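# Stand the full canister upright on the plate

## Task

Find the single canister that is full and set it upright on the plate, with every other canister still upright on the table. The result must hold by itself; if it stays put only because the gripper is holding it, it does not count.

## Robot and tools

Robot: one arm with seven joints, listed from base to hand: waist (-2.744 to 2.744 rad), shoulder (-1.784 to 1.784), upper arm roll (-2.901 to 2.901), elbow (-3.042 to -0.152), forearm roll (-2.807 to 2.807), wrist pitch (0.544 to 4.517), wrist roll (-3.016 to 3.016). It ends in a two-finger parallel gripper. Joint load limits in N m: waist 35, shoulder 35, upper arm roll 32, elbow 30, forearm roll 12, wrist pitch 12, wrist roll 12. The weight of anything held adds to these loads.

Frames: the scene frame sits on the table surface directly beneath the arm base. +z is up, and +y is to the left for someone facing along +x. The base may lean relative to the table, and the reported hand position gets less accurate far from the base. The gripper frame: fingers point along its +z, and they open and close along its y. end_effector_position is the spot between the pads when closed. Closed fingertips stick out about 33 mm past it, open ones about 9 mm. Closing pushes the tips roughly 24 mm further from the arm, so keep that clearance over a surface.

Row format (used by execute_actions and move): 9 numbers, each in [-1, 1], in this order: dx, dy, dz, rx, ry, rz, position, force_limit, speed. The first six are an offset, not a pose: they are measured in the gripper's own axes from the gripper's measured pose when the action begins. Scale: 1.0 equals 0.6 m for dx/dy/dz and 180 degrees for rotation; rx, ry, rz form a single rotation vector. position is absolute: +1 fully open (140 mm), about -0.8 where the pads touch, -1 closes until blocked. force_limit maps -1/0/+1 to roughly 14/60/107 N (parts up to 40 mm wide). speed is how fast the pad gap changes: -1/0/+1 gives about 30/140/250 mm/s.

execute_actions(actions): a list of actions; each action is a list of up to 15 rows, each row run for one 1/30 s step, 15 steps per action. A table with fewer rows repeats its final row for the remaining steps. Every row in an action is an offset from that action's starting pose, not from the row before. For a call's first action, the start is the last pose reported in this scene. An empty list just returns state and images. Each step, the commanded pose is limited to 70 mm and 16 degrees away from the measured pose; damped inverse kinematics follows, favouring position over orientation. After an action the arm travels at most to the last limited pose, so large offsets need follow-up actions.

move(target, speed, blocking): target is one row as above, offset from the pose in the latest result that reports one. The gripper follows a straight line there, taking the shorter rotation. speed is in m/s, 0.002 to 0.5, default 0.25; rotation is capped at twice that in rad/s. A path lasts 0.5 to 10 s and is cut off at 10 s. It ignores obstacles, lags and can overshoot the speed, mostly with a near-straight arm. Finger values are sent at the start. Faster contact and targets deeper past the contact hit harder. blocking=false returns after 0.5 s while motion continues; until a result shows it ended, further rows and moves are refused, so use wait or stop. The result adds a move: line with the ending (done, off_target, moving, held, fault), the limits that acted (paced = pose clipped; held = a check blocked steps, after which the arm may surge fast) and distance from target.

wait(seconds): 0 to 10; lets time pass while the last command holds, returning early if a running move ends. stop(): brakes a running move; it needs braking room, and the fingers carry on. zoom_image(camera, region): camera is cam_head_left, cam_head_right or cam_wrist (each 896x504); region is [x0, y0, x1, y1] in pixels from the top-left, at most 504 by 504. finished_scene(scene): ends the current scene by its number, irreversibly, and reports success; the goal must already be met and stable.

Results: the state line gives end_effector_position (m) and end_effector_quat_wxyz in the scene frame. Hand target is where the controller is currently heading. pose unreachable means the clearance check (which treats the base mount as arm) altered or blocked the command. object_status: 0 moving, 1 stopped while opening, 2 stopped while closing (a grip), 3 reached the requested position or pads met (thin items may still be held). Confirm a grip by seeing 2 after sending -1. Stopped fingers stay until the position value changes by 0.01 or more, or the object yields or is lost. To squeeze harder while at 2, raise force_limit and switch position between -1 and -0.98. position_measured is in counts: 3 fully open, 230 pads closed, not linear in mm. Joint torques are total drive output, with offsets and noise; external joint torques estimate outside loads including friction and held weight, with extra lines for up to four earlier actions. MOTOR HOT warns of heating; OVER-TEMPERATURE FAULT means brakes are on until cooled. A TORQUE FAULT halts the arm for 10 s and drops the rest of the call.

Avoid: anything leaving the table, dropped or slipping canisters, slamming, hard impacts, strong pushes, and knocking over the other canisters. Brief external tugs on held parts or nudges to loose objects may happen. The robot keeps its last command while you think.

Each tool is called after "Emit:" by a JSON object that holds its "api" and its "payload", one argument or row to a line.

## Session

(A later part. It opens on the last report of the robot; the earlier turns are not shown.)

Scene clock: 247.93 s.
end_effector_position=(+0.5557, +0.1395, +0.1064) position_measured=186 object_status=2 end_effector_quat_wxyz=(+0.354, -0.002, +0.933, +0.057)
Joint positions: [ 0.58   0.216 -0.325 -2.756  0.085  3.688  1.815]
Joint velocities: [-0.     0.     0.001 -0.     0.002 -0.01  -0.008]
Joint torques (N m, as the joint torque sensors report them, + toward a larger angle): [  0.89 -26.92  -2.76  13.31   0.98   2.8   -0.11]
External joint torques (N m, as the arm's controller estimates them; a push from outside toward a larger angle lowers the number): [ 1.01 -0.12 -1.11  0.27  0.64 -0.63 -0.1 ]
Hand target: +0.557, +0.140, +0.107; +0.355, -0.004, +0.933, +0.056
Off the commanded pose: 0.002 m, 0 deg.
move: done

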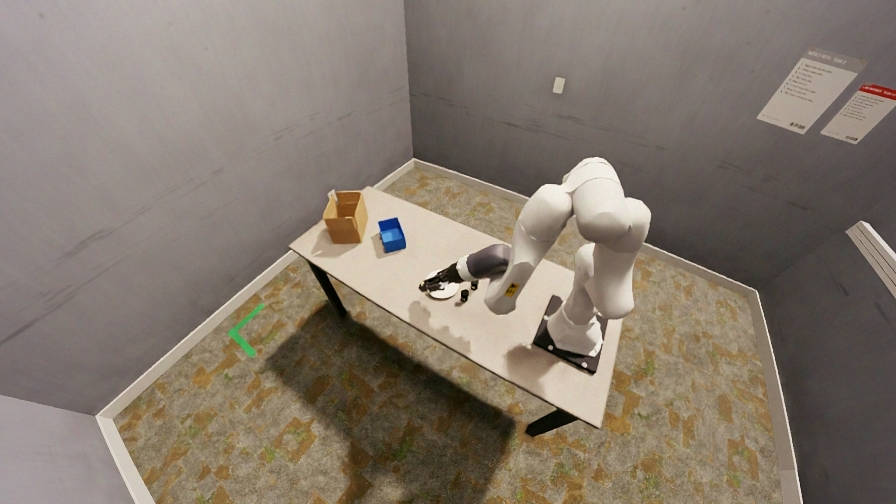

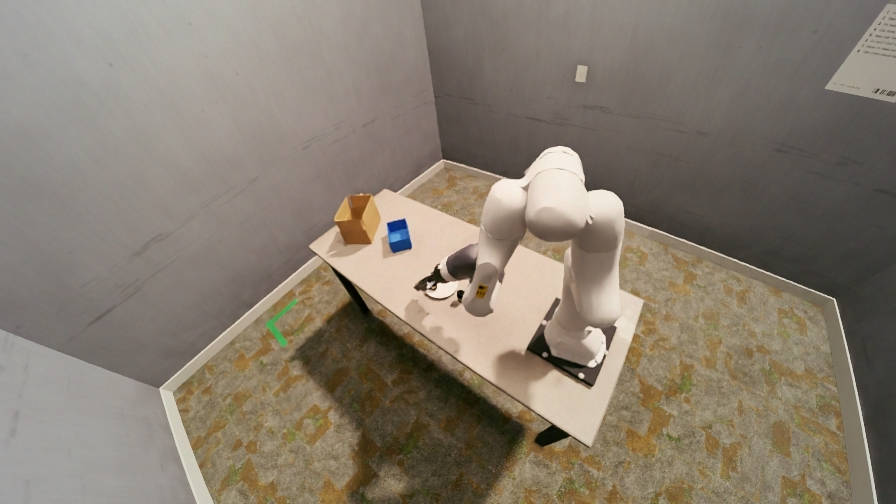

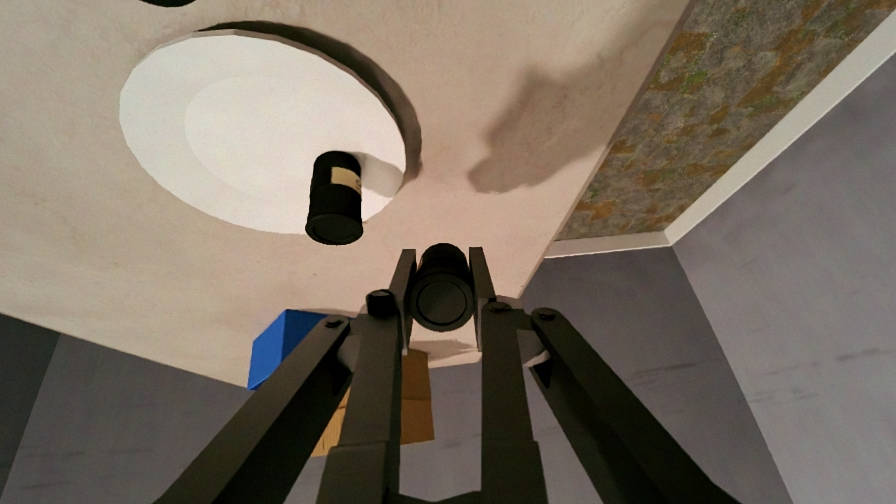

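Emit:
{"api": "move", "payload": {
  "target": [0.02108, 0.08901, 0.03055, 0.0371, 0.2306, 0.0013, -1, 0, 0.5],
  "speed": 0.3
}}

Scene clock: 275.47 s.
end_effector_position=(+0.5525, +0.2015, +0.0927) position_measured=186 object_status=2 end_effector_quat_wxyz=(+0.001, -0.003, +1.000, +0.006)
Joint positions: [ 0.635  0.323 -0.352 -2.071  0.182  2.373  1.783]
Joint velocities: [ 0.    -0.001 -0.001  0.     0.001 -0.013 -0.003]
Joint torques (N m, as the joint torque sensors report them, + toward a larger angle): [ -1.7  -35.18  -2.65  21.5    1.24   1.81  -0.09]
External joint torques (N m, as the arm's controller estimates them; a push from outside toward a larger angle lowers the number): [-1.31  2.82  0.92  0.22  0.66 -0.63 -0.09]
Hand target: +0.552, +0.202, +0.092; -0.001, -0.004, +1.000, +0.006
Off the commanded pose: 0.008 m, 1 deg.
move: off_target

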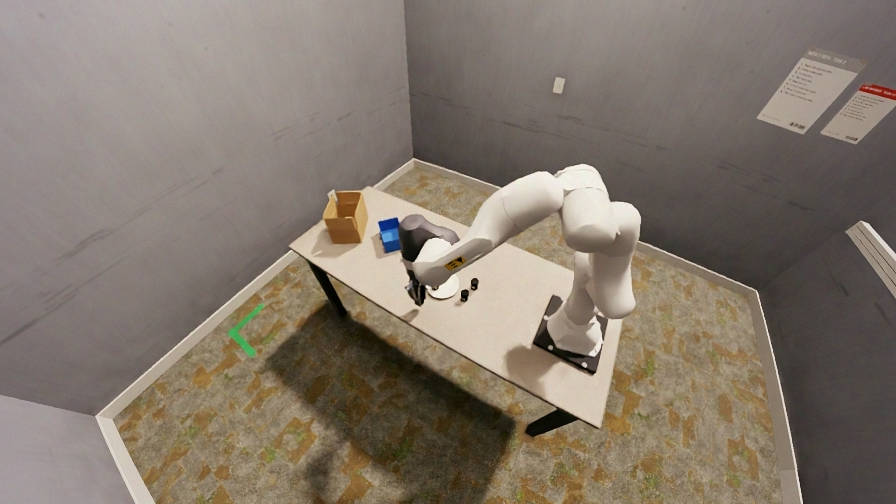

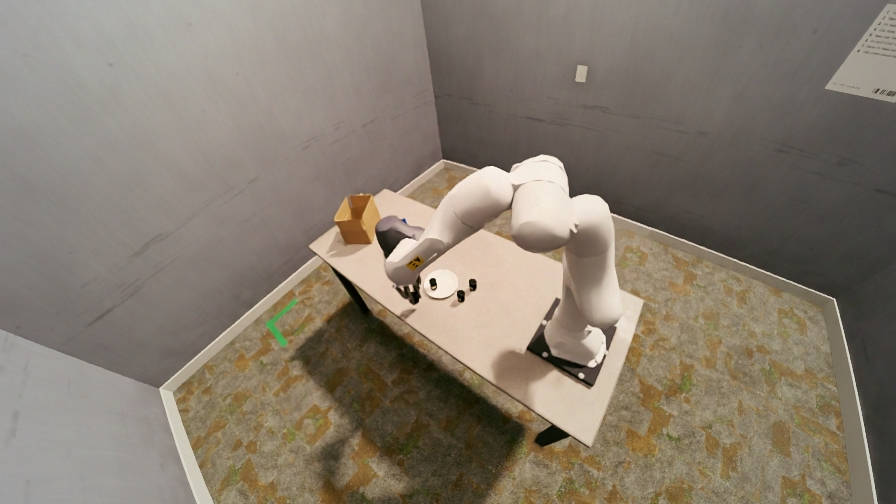

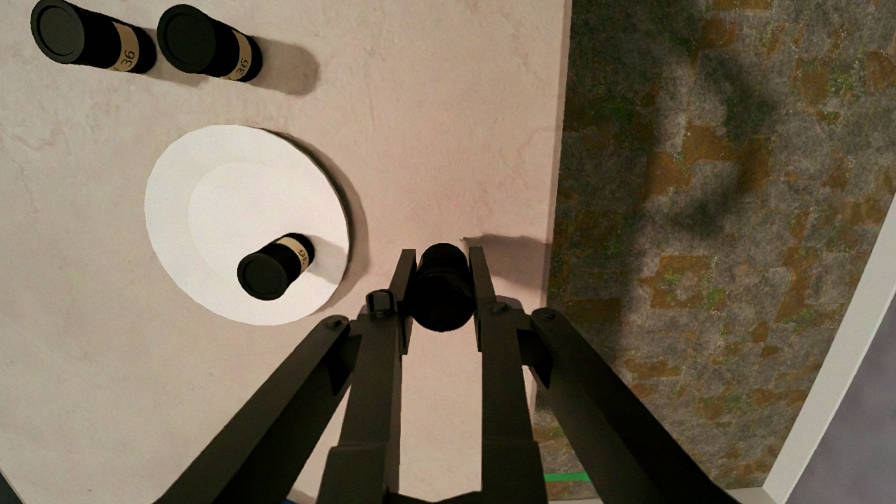

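Emit:
{"api": "move", "payload": {
  "target": [0, -0.016, 0.077, 0.0038, 0.0006, 0.0019, -1, 0, 0.5],
  "speed": 0.1
}}

Scene clock: 281.77 s.
end_effector_position=(+0.5526, +0.1918, +0.0468) position_measured=186 object_status=2 end_effector_quat_wxyz=(-0.001, +0.002, +1.000, -0.002)
Joint positions: [ 0.619  0.409 -0.339 -2.084  0.216  2.458  1.76 ]
Joint velocities: [ 0.001  0.     0.001 -0.001  0.004  0.01  -0.01 ]
Joint torques (N m, as the joint torque sensors report them, + toward a larger angle): [ -2.07 -37.23  -2.99  18.41   1.21   2.62  -0.15]
External joint torques (N m, as the arm's controller estimates them; a push from outside toward a larger angle lowers the number): [-2.06  2.06  0.94 -1.58  0.69  0.23 -0.15]
Hand target: +0.553, +0.192, +0.046; +0.000, +0.000, +1.000, -0.001
Off the commanded pose: 0.001 m, 0 deg.
move: done

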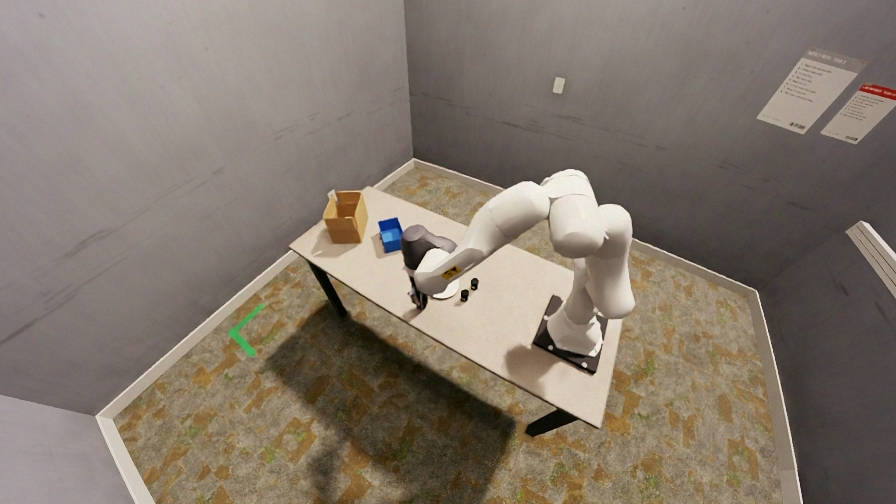

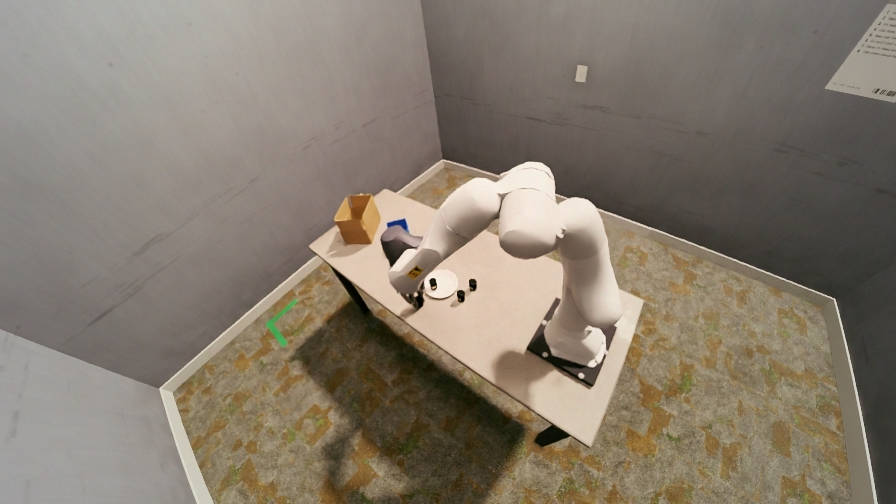

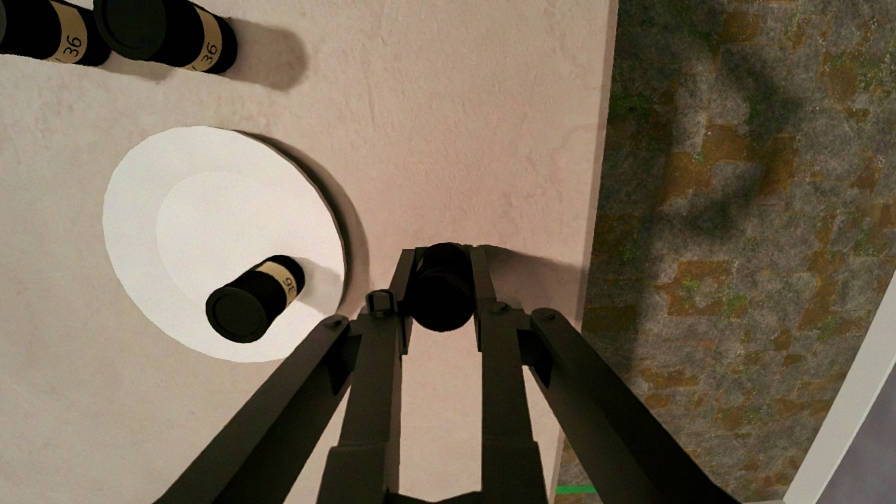

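Emit:
{"api": "execute_actions", "payload": {
  "actions": [
    [[0, 0, 0.0035, 0, 0, 0, -1, 0, 0.5]]
  ]
}}

Scene clock: 284.97 s.
end_effector_position=(+0.5525, +0.1914, +0.0455) position_measured=186 object_status=2 end_effector_quat_wxyz=(-0.001, +0.001, +1.000, -0.002)
Joint positions: [ 0.619  0.412 -0.339 -2.084  0.217  2.46   1.757]
Joint velocities: [ 0.    -0.001  0.     0.001 -0.    -0.     0.   ]
Joint torques (N m, as the joint torque sensors report them, + toward a larger angle): [ -1.18 -36.76  -3.69  18.82   1.12   2.57   0.06]
External joint torques (N m, as the arm's controller estimates them; a push from outside toward a larger angle lowers the number): [-1.    2.79  0.43 -1.29  0.59  0.15  0.06]
Hand target: +0.553, +0.192, +0.045; -0.001, +0.002, +1.000, -0.002
Off the commanded pose: 0.001 m, 0 deg.

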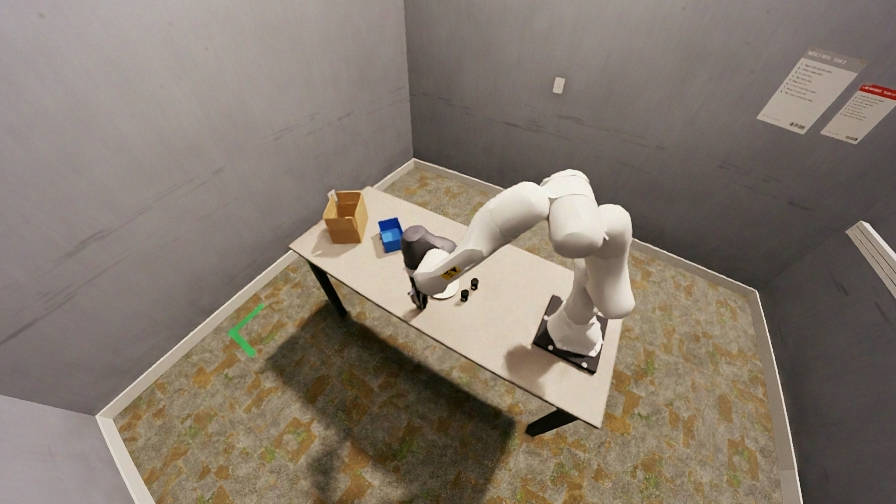

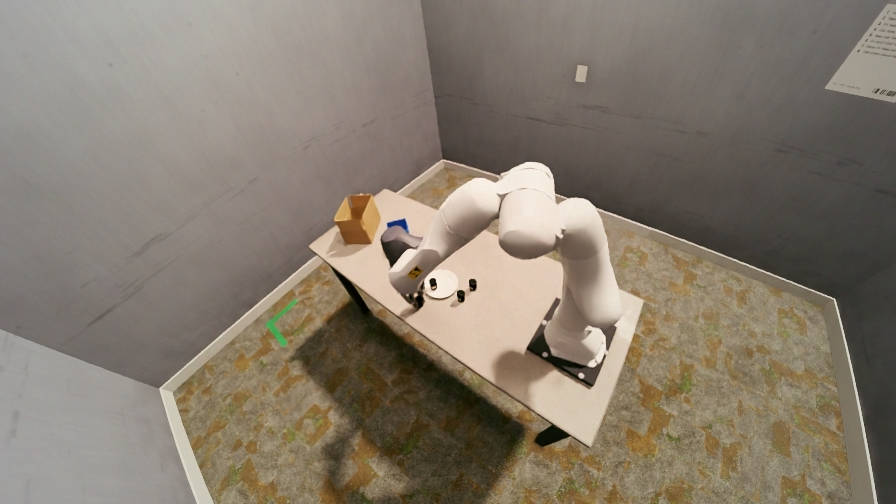

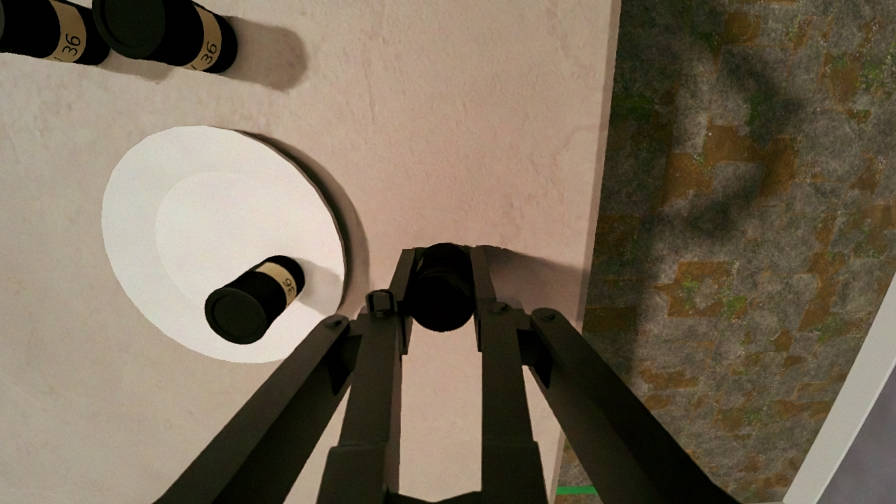

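Emit:
{"api": "execute_actions", "payload": {
  "actions": [
    [[0, 0, 0, 0, 0, 0, 0.1, 0, 0.5]]
  ]
}}

Emit:
{"api": "move", "payload": {
  "target": [0, 0, -0.091, 0, 0, 0, 0.1, 0, 0.5],
  "speed": 0.2
}}

Emit:
{"api": "move", "payload": {
  "target": [-0.009, -0.173, 0, 0, 0, 0, 0.1, 0, 0.5],
  "speed": 0.25
}}

Scene clock: 322.03 s.
end_effector_position=(+0.5525, +0.1914, +0.0454) position_measured=117 object_status=3 end_effector_quat_wxyz=(-0.001, +0.001, +1.000, -0.002)
Joint positions: [ 0.619  0.412 -0.339 -2.084  0.217  2.46   1.757]
Joint velocities: [-0.  0.  0.  0.  0. -0.  0.]
Joint torques (N m, as the joint torque sensors report them, + toward a larger angle): [ -0.56 -37.9   -3.97  18.71   0.59   2.19   0.04]
External joint torques (N m, as the arm's controller estimates them; a push from outside toward a larger angle lowers the number): [-0.36  1.55  0.16 -1.33  0.07 -0.22  0.04]
Hand target: +0.552, +0.191, +0.045; -0.001, +0.001, +1.000, -0.002
Off the commanded pose: 0.000 m, 0 deg.

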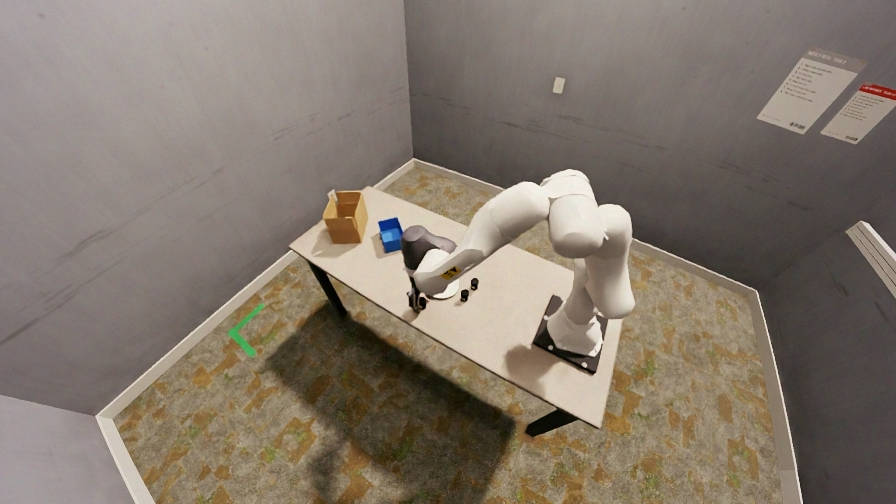

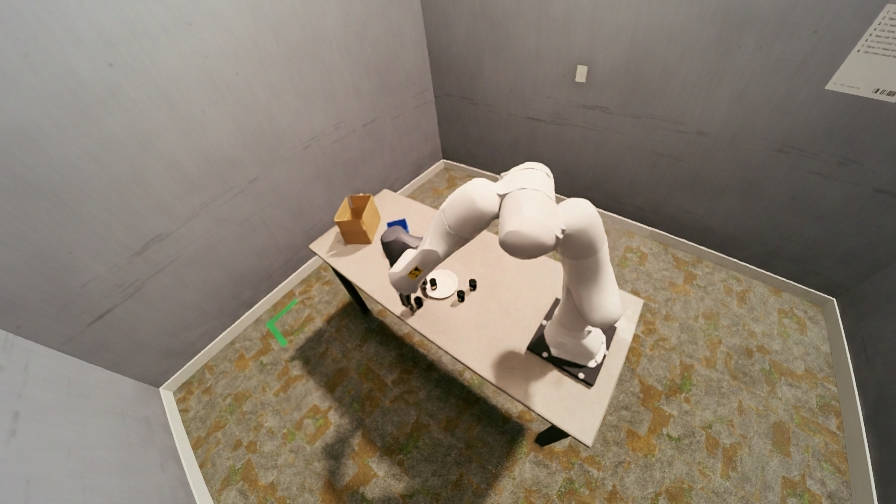

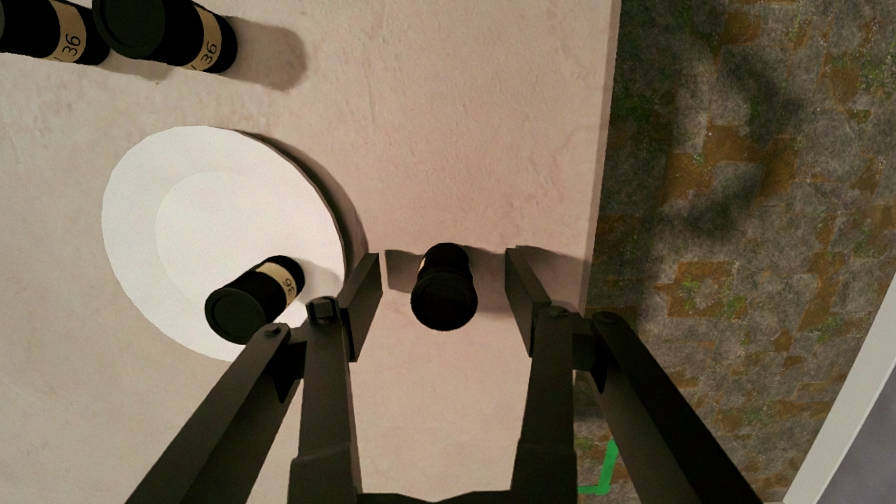

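Scene clock: 323.03 s.
end_effector_position=(+0.5528, +0.1924, +0.1002) position_measured=117 object_status=3 end_effector_quat_wxyz=(-0.000, -0.002, +1.000, -0.000)
Joint positions: [ 0.639  0.308 -0.367 -2.072  0.162  2.353  1.789]
Joint velocities: [-0.    -0.    -0.    -0.001 -0.002 -0.011  0.011]
Joint torques (N m, as the joint torque sensors report them, + toward a larger angle): [  0.32 -36.32  -4.12  20.5    0.03   1.72   0.22]
External joint torques (N m, as the arm's controller estimates them; a push from outside toward a larger angle lowers the number): [ 0.52  1.19 -0.73 -0.93 -0.57 -0.69  0.22]
Hand target: +0.552, +0.192, +0.100; -0.001, +0.000, +1.000, -0.002
Off the commanded pose: 0.001 m, 0 deg.
move: done

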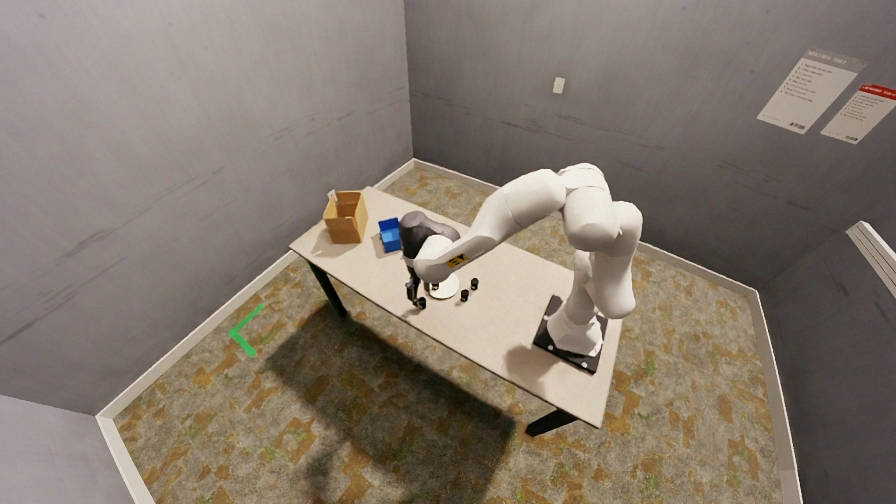

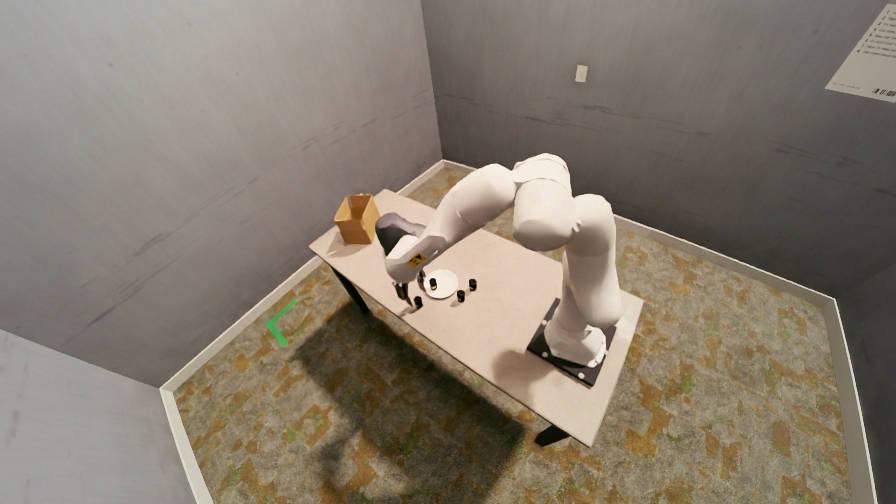

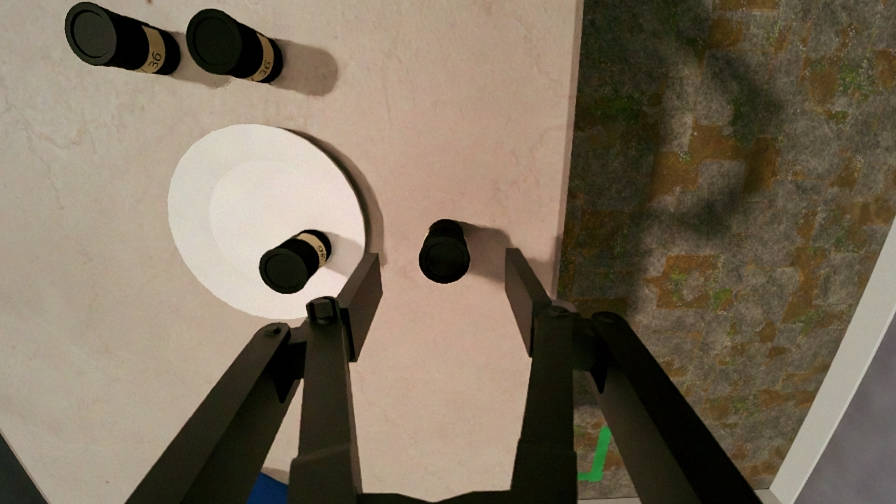

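Scene clock: 324.27 s.
end_effector_position=(+0.5596, +0.0884, +0.1012) position_measured=117 object_status=3 end_effector_quat_wxyz=(-0.000, +0.004, +1.000, -0.001)
Joint positions: [ 0.504  0.261 -0.406 -2.142  0.154  2.375  1.627]
Joint velocities: [ 0.    -0.002 -0.001  0.001  0.     0.001 -0.03 ]
Joint torques (N m, as the joint torque sensors report them, + toward a larger angle): [ -1.73 -35.01  -2.55  18.42   0.39   2.59  -0.16]
External joint torques (N m, as the arm's controller estimates them; a push from outside toward a larger angle lowers the number): [-1.59  0.45  0.59 -2.88 -0.19  0.16 -0.16]
Hand target: +0.560, +0.088, +0.101; +0.001, -0.001, +1.000, -0.001
Off the commanded pose: 0.001 m, 1 deg.
move: done

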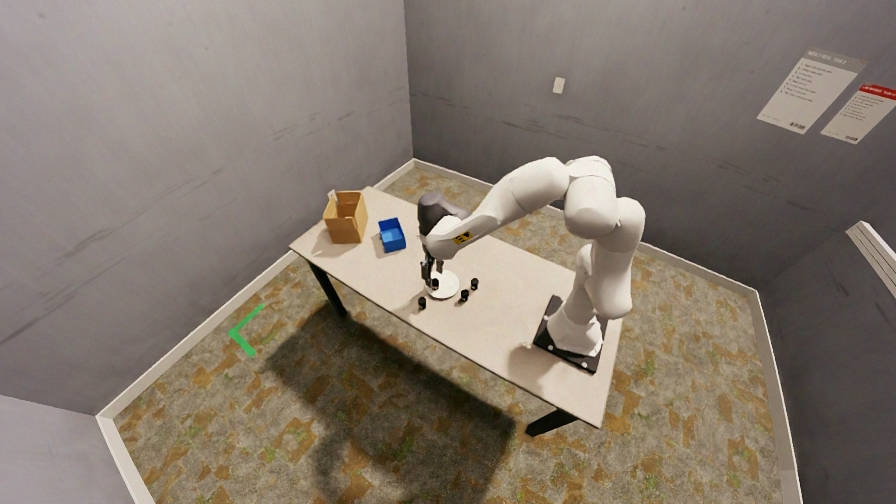

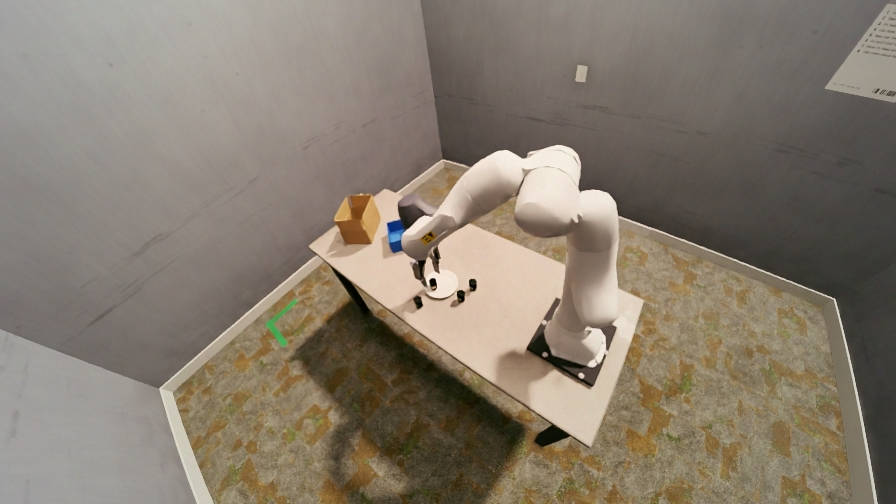

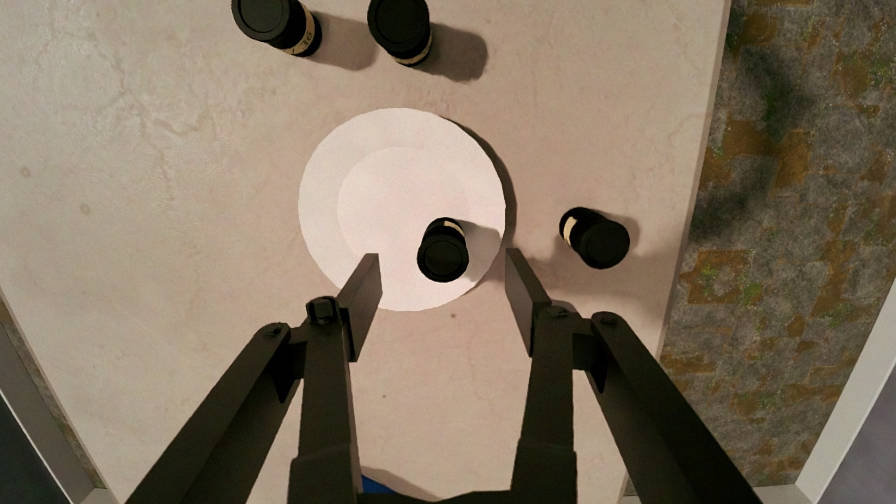

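Emit:
{"api": "zoom_image", "payload": {
  "camera": "cam_wrist",
  "region": [280, 90, 660, 320]
}}

Emit:
{"api": "zoom_image", "payload": {
  "camera": "cam_head_right",
  "region": [390, 250, 500, 320]
}}

Region (280, 90, 660, 320) of cam_wrist's 896x504 image, scaled by 1.326, with more detail than that image has; it fills the top 305 rows of this view, and the rest is white.

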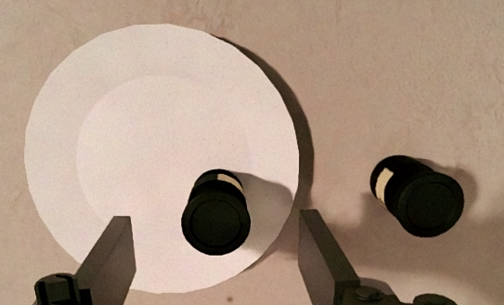

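Region (390, 250, 500, 320) of cam_head_right's 896x504 image, scaled by 4.582, with more detail than that image has; it fills the top 321 rows of this view, and the rest is white.

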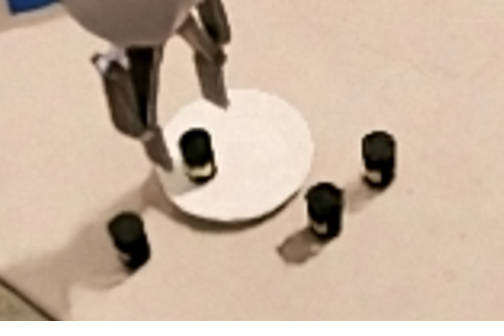

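Emit:
{"api": "move", "payload": {
  "target": [0.005, 0, 0.072, 0, 0, 0, -0.2, 0, 0.5],
  "speed": 0.1
}}

Scene clock: 339.57 s.
end_effector_position=(+0.5566, +0.0879, +0.0585) position_measured=154 object_status=3 end_effector_quat_wxyz=(-0.001, +0.006, +1.000, -0.002)
Joint positions: [ 0.493  0.339 -0.387 -2.164  0.205  2.466  1.597]
Joint velocities: [ 0.     0.001 -0.     0.     0.004  0.01  -0.009]
Joint torques (N m, as the joint torque sensors report them, + toward a larger angle): [ -2.09 -34.55  -2.71  18.25   1.18   2.6   -0.07]
External joint torques (N m, as the arm's controller estimates them; a push from outside toward a larger angle lowers the number): [-1.92  2.1   1.14 -1.71  0.66  0.19 -0.07]
Hand target: +0.557, +0.088, +0.058; +0.000, +0.005, +1.000, -0.001
Off the commanded pose: 0.001 m, 0 deg.
move: done

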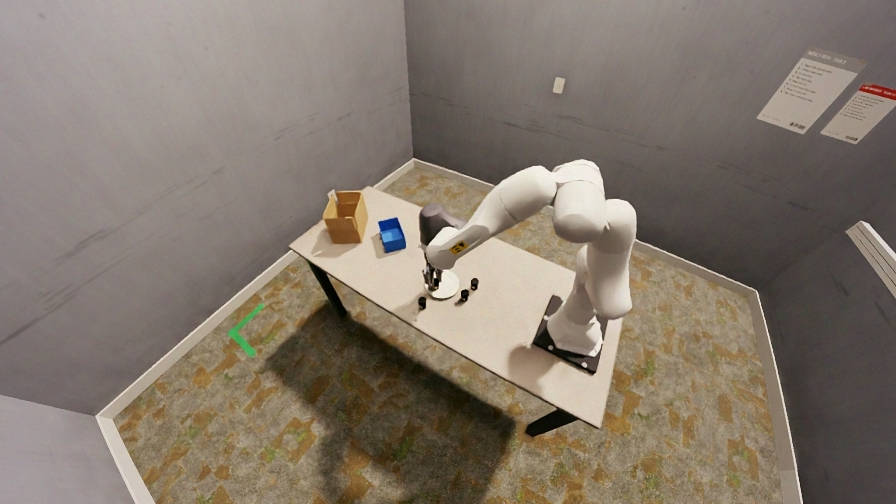

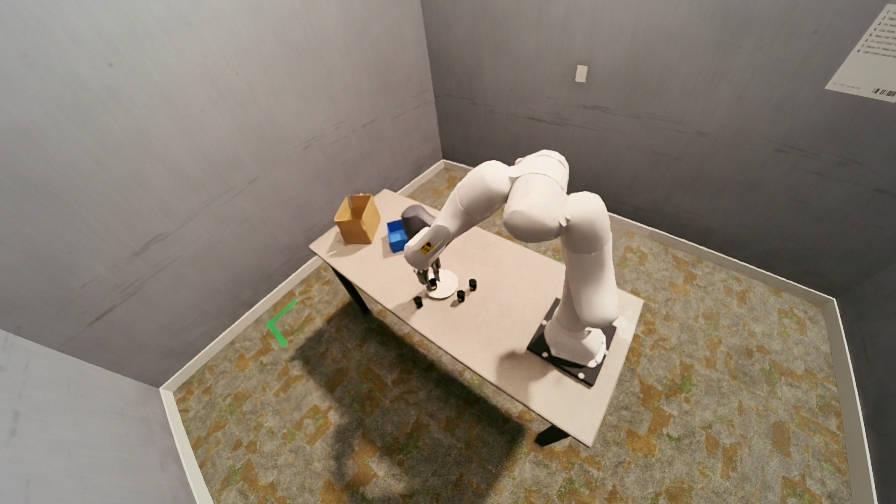

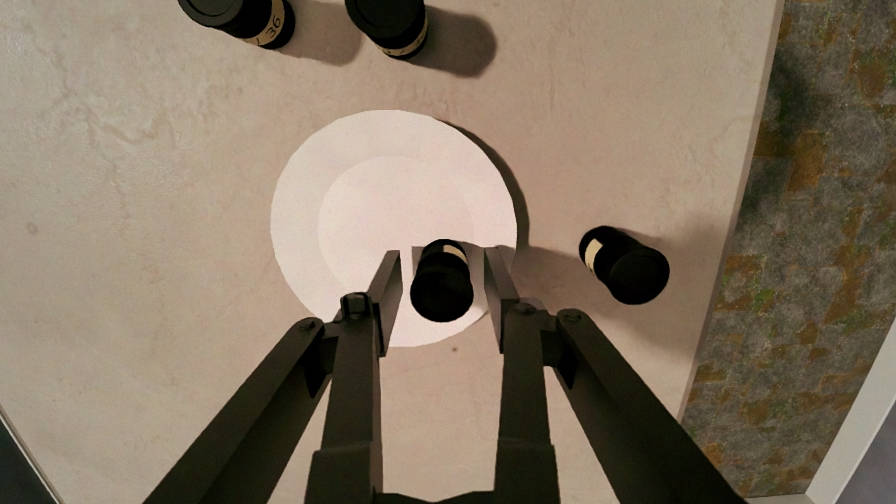

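Emit:
{"api": "execute_actions", "payload": {
  "actions": [
    [[0, 0, 0, 0, 0, 0, -1, 0, 0.3]],
    [[0, 0, 0, 0, 0, 0, -1, 0, 0.3]]
  ]
}}

Scene clock: 348.13 s.
end_effector_position=(+0.5573, +0.0881, +0.0589) position_measured=186 object_status=2 end_effector_quat_wxyz=(+0.000, +0.005, +1.000, -0.002)
Joint positions: [ 0.493  0.338 -0.387 -2.164  0.205  2.468  1.594]
Joint velocities: [-0.    -0.001 -0.001 -0.001  0.001  0.001  0.   ]
Joint torques (N m, as the joint torque sensors report them, + toward a larger angle): [ -0.6  -35.22  -4.07  18.36   0.56   2.22   0.03]
External joint torques (N m, as the arm's controller estimates them; a push from outside toward a larger angle lowers the number): [-0.38  1.5  -0.18 -1.66  0.04 -0.2   0.03]
External joint torques at the end of the 1st action: [-0.21  1.62 -0.41 -1.56  0.02 -0.53  0.17]
Hand target: +0.557, +0.088, +0.059; +0.000, +0.005, +1.000, -0.002
Off the commanded pose: 0.000 m, 0 deg.

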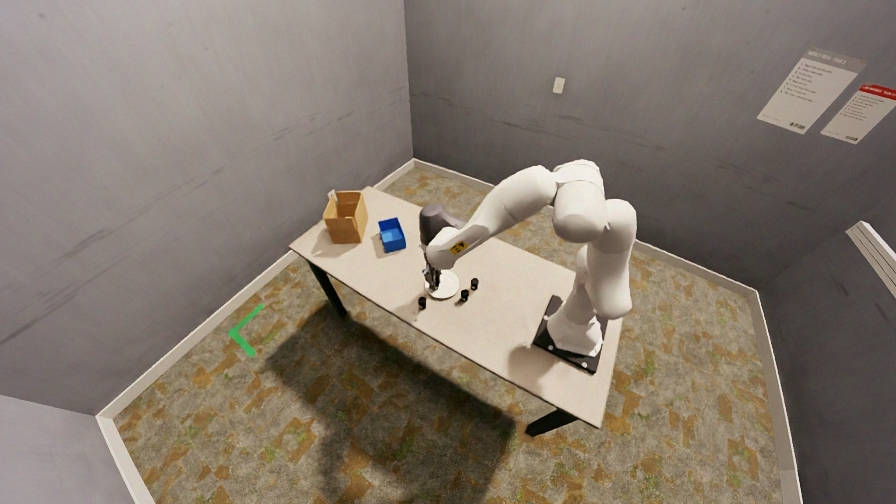

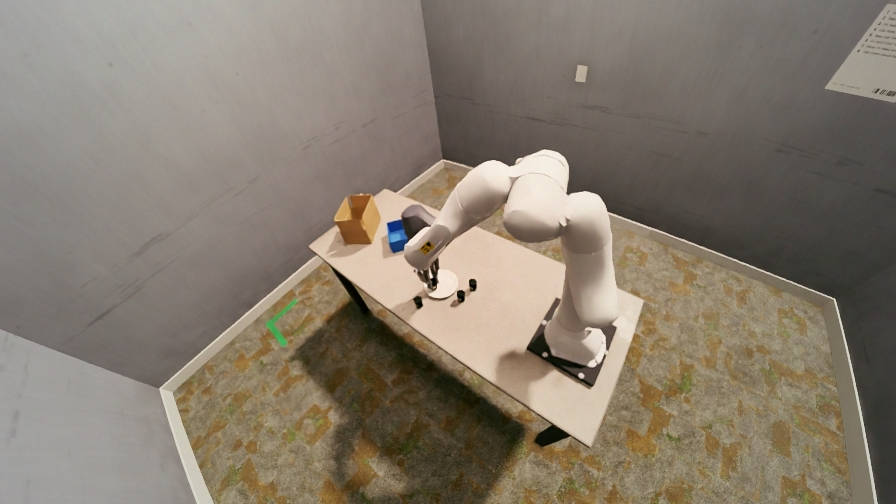

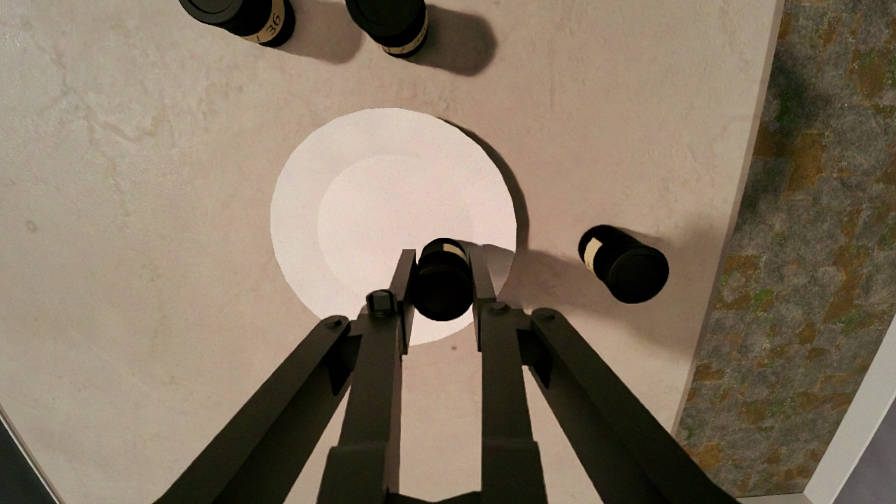

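Emit:
{"api": "move", "payload": {
  "target": [0.0155, -0.025, -0.022, 0, 0, 0, -1, 0, 0.3],
  "speed": 0.06
}}

Emit:
{"api": "move", "payload": {
  "target": [0.0155, -0.0245, 0.0195, 0, 0, 0, -1, 0, 0.3],
  "speed": 0.06
}}

Scene clock: 351.50 s.
end_effector_position=(+0.5493, +0.0758, +0.0723) position_measured=186 object_status=2 end_effector_quat_wxyz=(+0.002, +0.006, +1.000, -0.001)
Joint positions: [ 0.493  0.285 -0.406 -2.202  0.183  2.459  1.591]
Joint velocities: [ 0.001  0.    -0.001 -0.005 -0.005 -0.005 -0.004]
Joint torques (N m, as the joint torque sensors report them, + toward a larger angle): [ -1.55 -35.09  -4.72  17.19   0.04   1.88  -0.08]
External joint torques (N m, as the arm's controller estimates them; a push from outside toward a larger angle lowers the number): [-1.39 -0.03 -1.34 -3.07 -0.48 -0.56 -0.08]
Hand target: +0.548, +0.073, +0.072; +0.000, +0.005, +1.000, -0.002
Off the commanded pose: 0.003 m, 0 deg.
move: done

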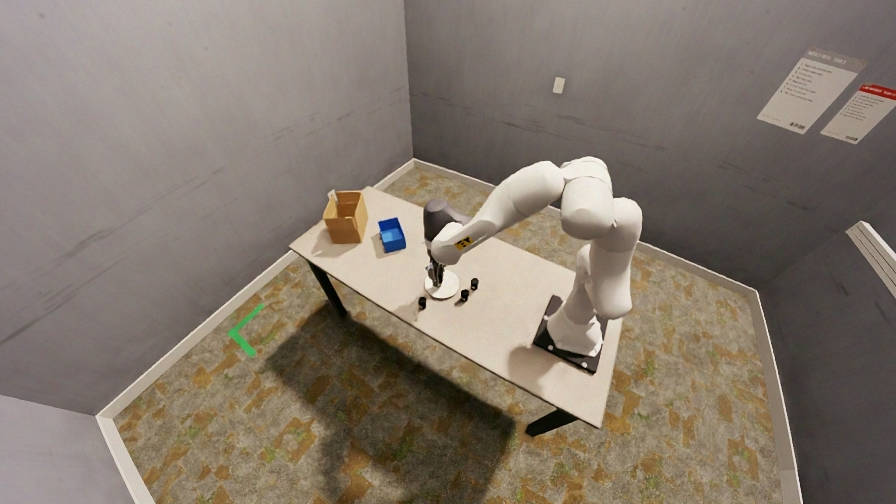

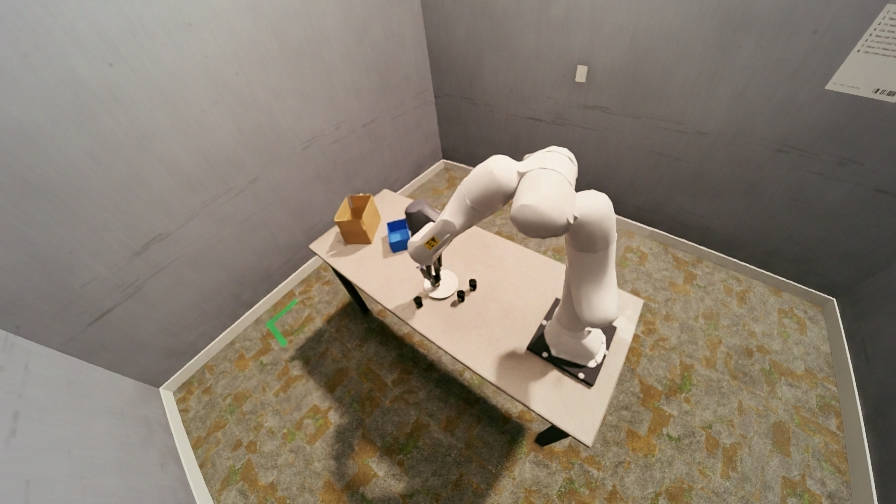

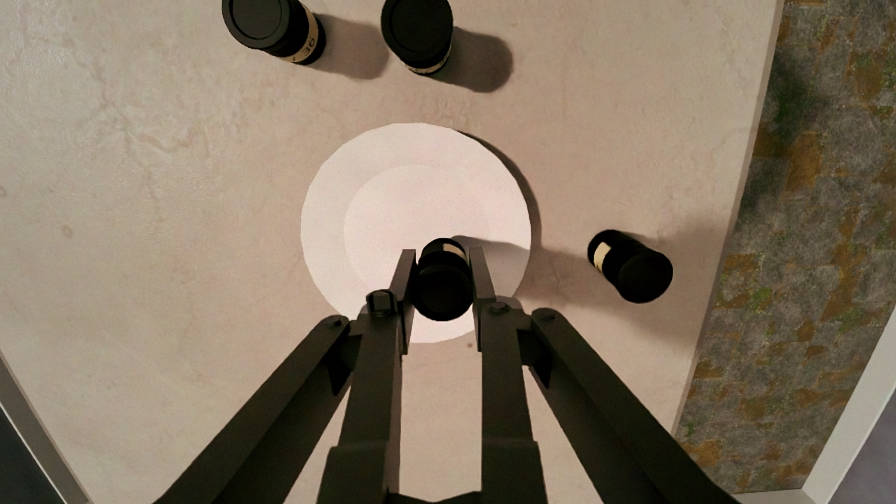

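Scene clock: 352.30 s.
end_effector_position=(+0.5392, +0.0612, +0.0599) position_measured=186 object_status=2 end_effector_quat_wxyz=(-0.000, +0.008, +1.000, -0.002)
Joint positions: [ 0.474  0.285 -0.406 -2.242  0.187  2.495  1.569]
Joint velocities: [ 0.     0.     0.     0.001  0.001  0.013 -0.015]
Joint torques (N m, as the joint torque sensors report them, + toward a larger angle): [ -2.2  -34.33  -2.89  17.     1.01   2.61  -0.04]
External joint torques (N m, as the arm's controller estimates them; a push from outside toward a larger angle lowers the number): [-2.05  0.23  0.45 -2.74  0.51  0.19 -0.04]
Hand target: +0.540, +0.061, +0.061; +0.002, +0.006, +1.000, -0.001
Off the commanded pose: 0.001 m, 0 deg.
move: done

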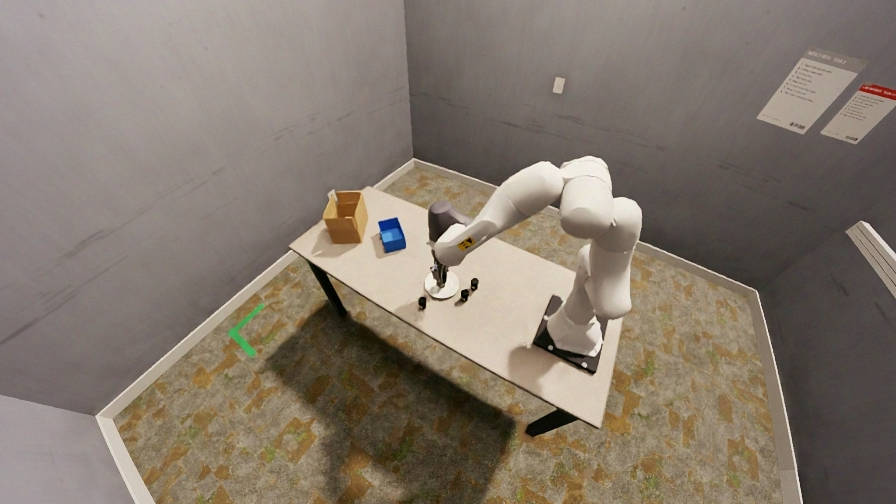

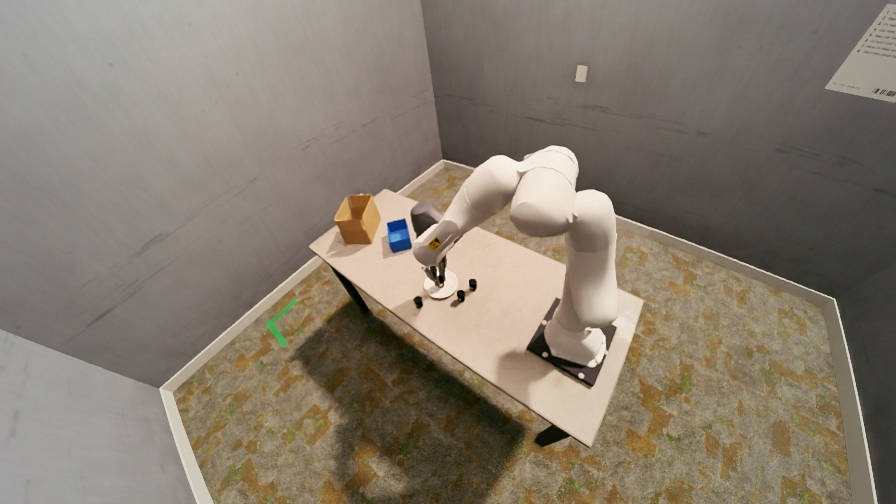

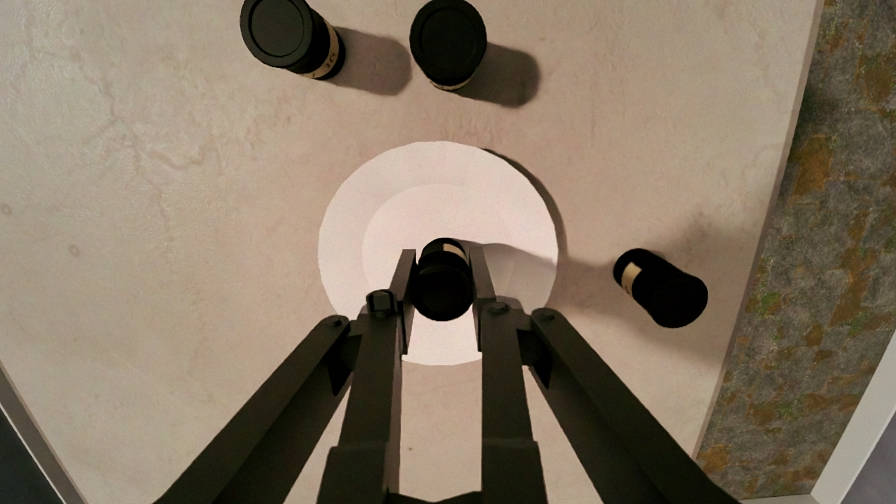

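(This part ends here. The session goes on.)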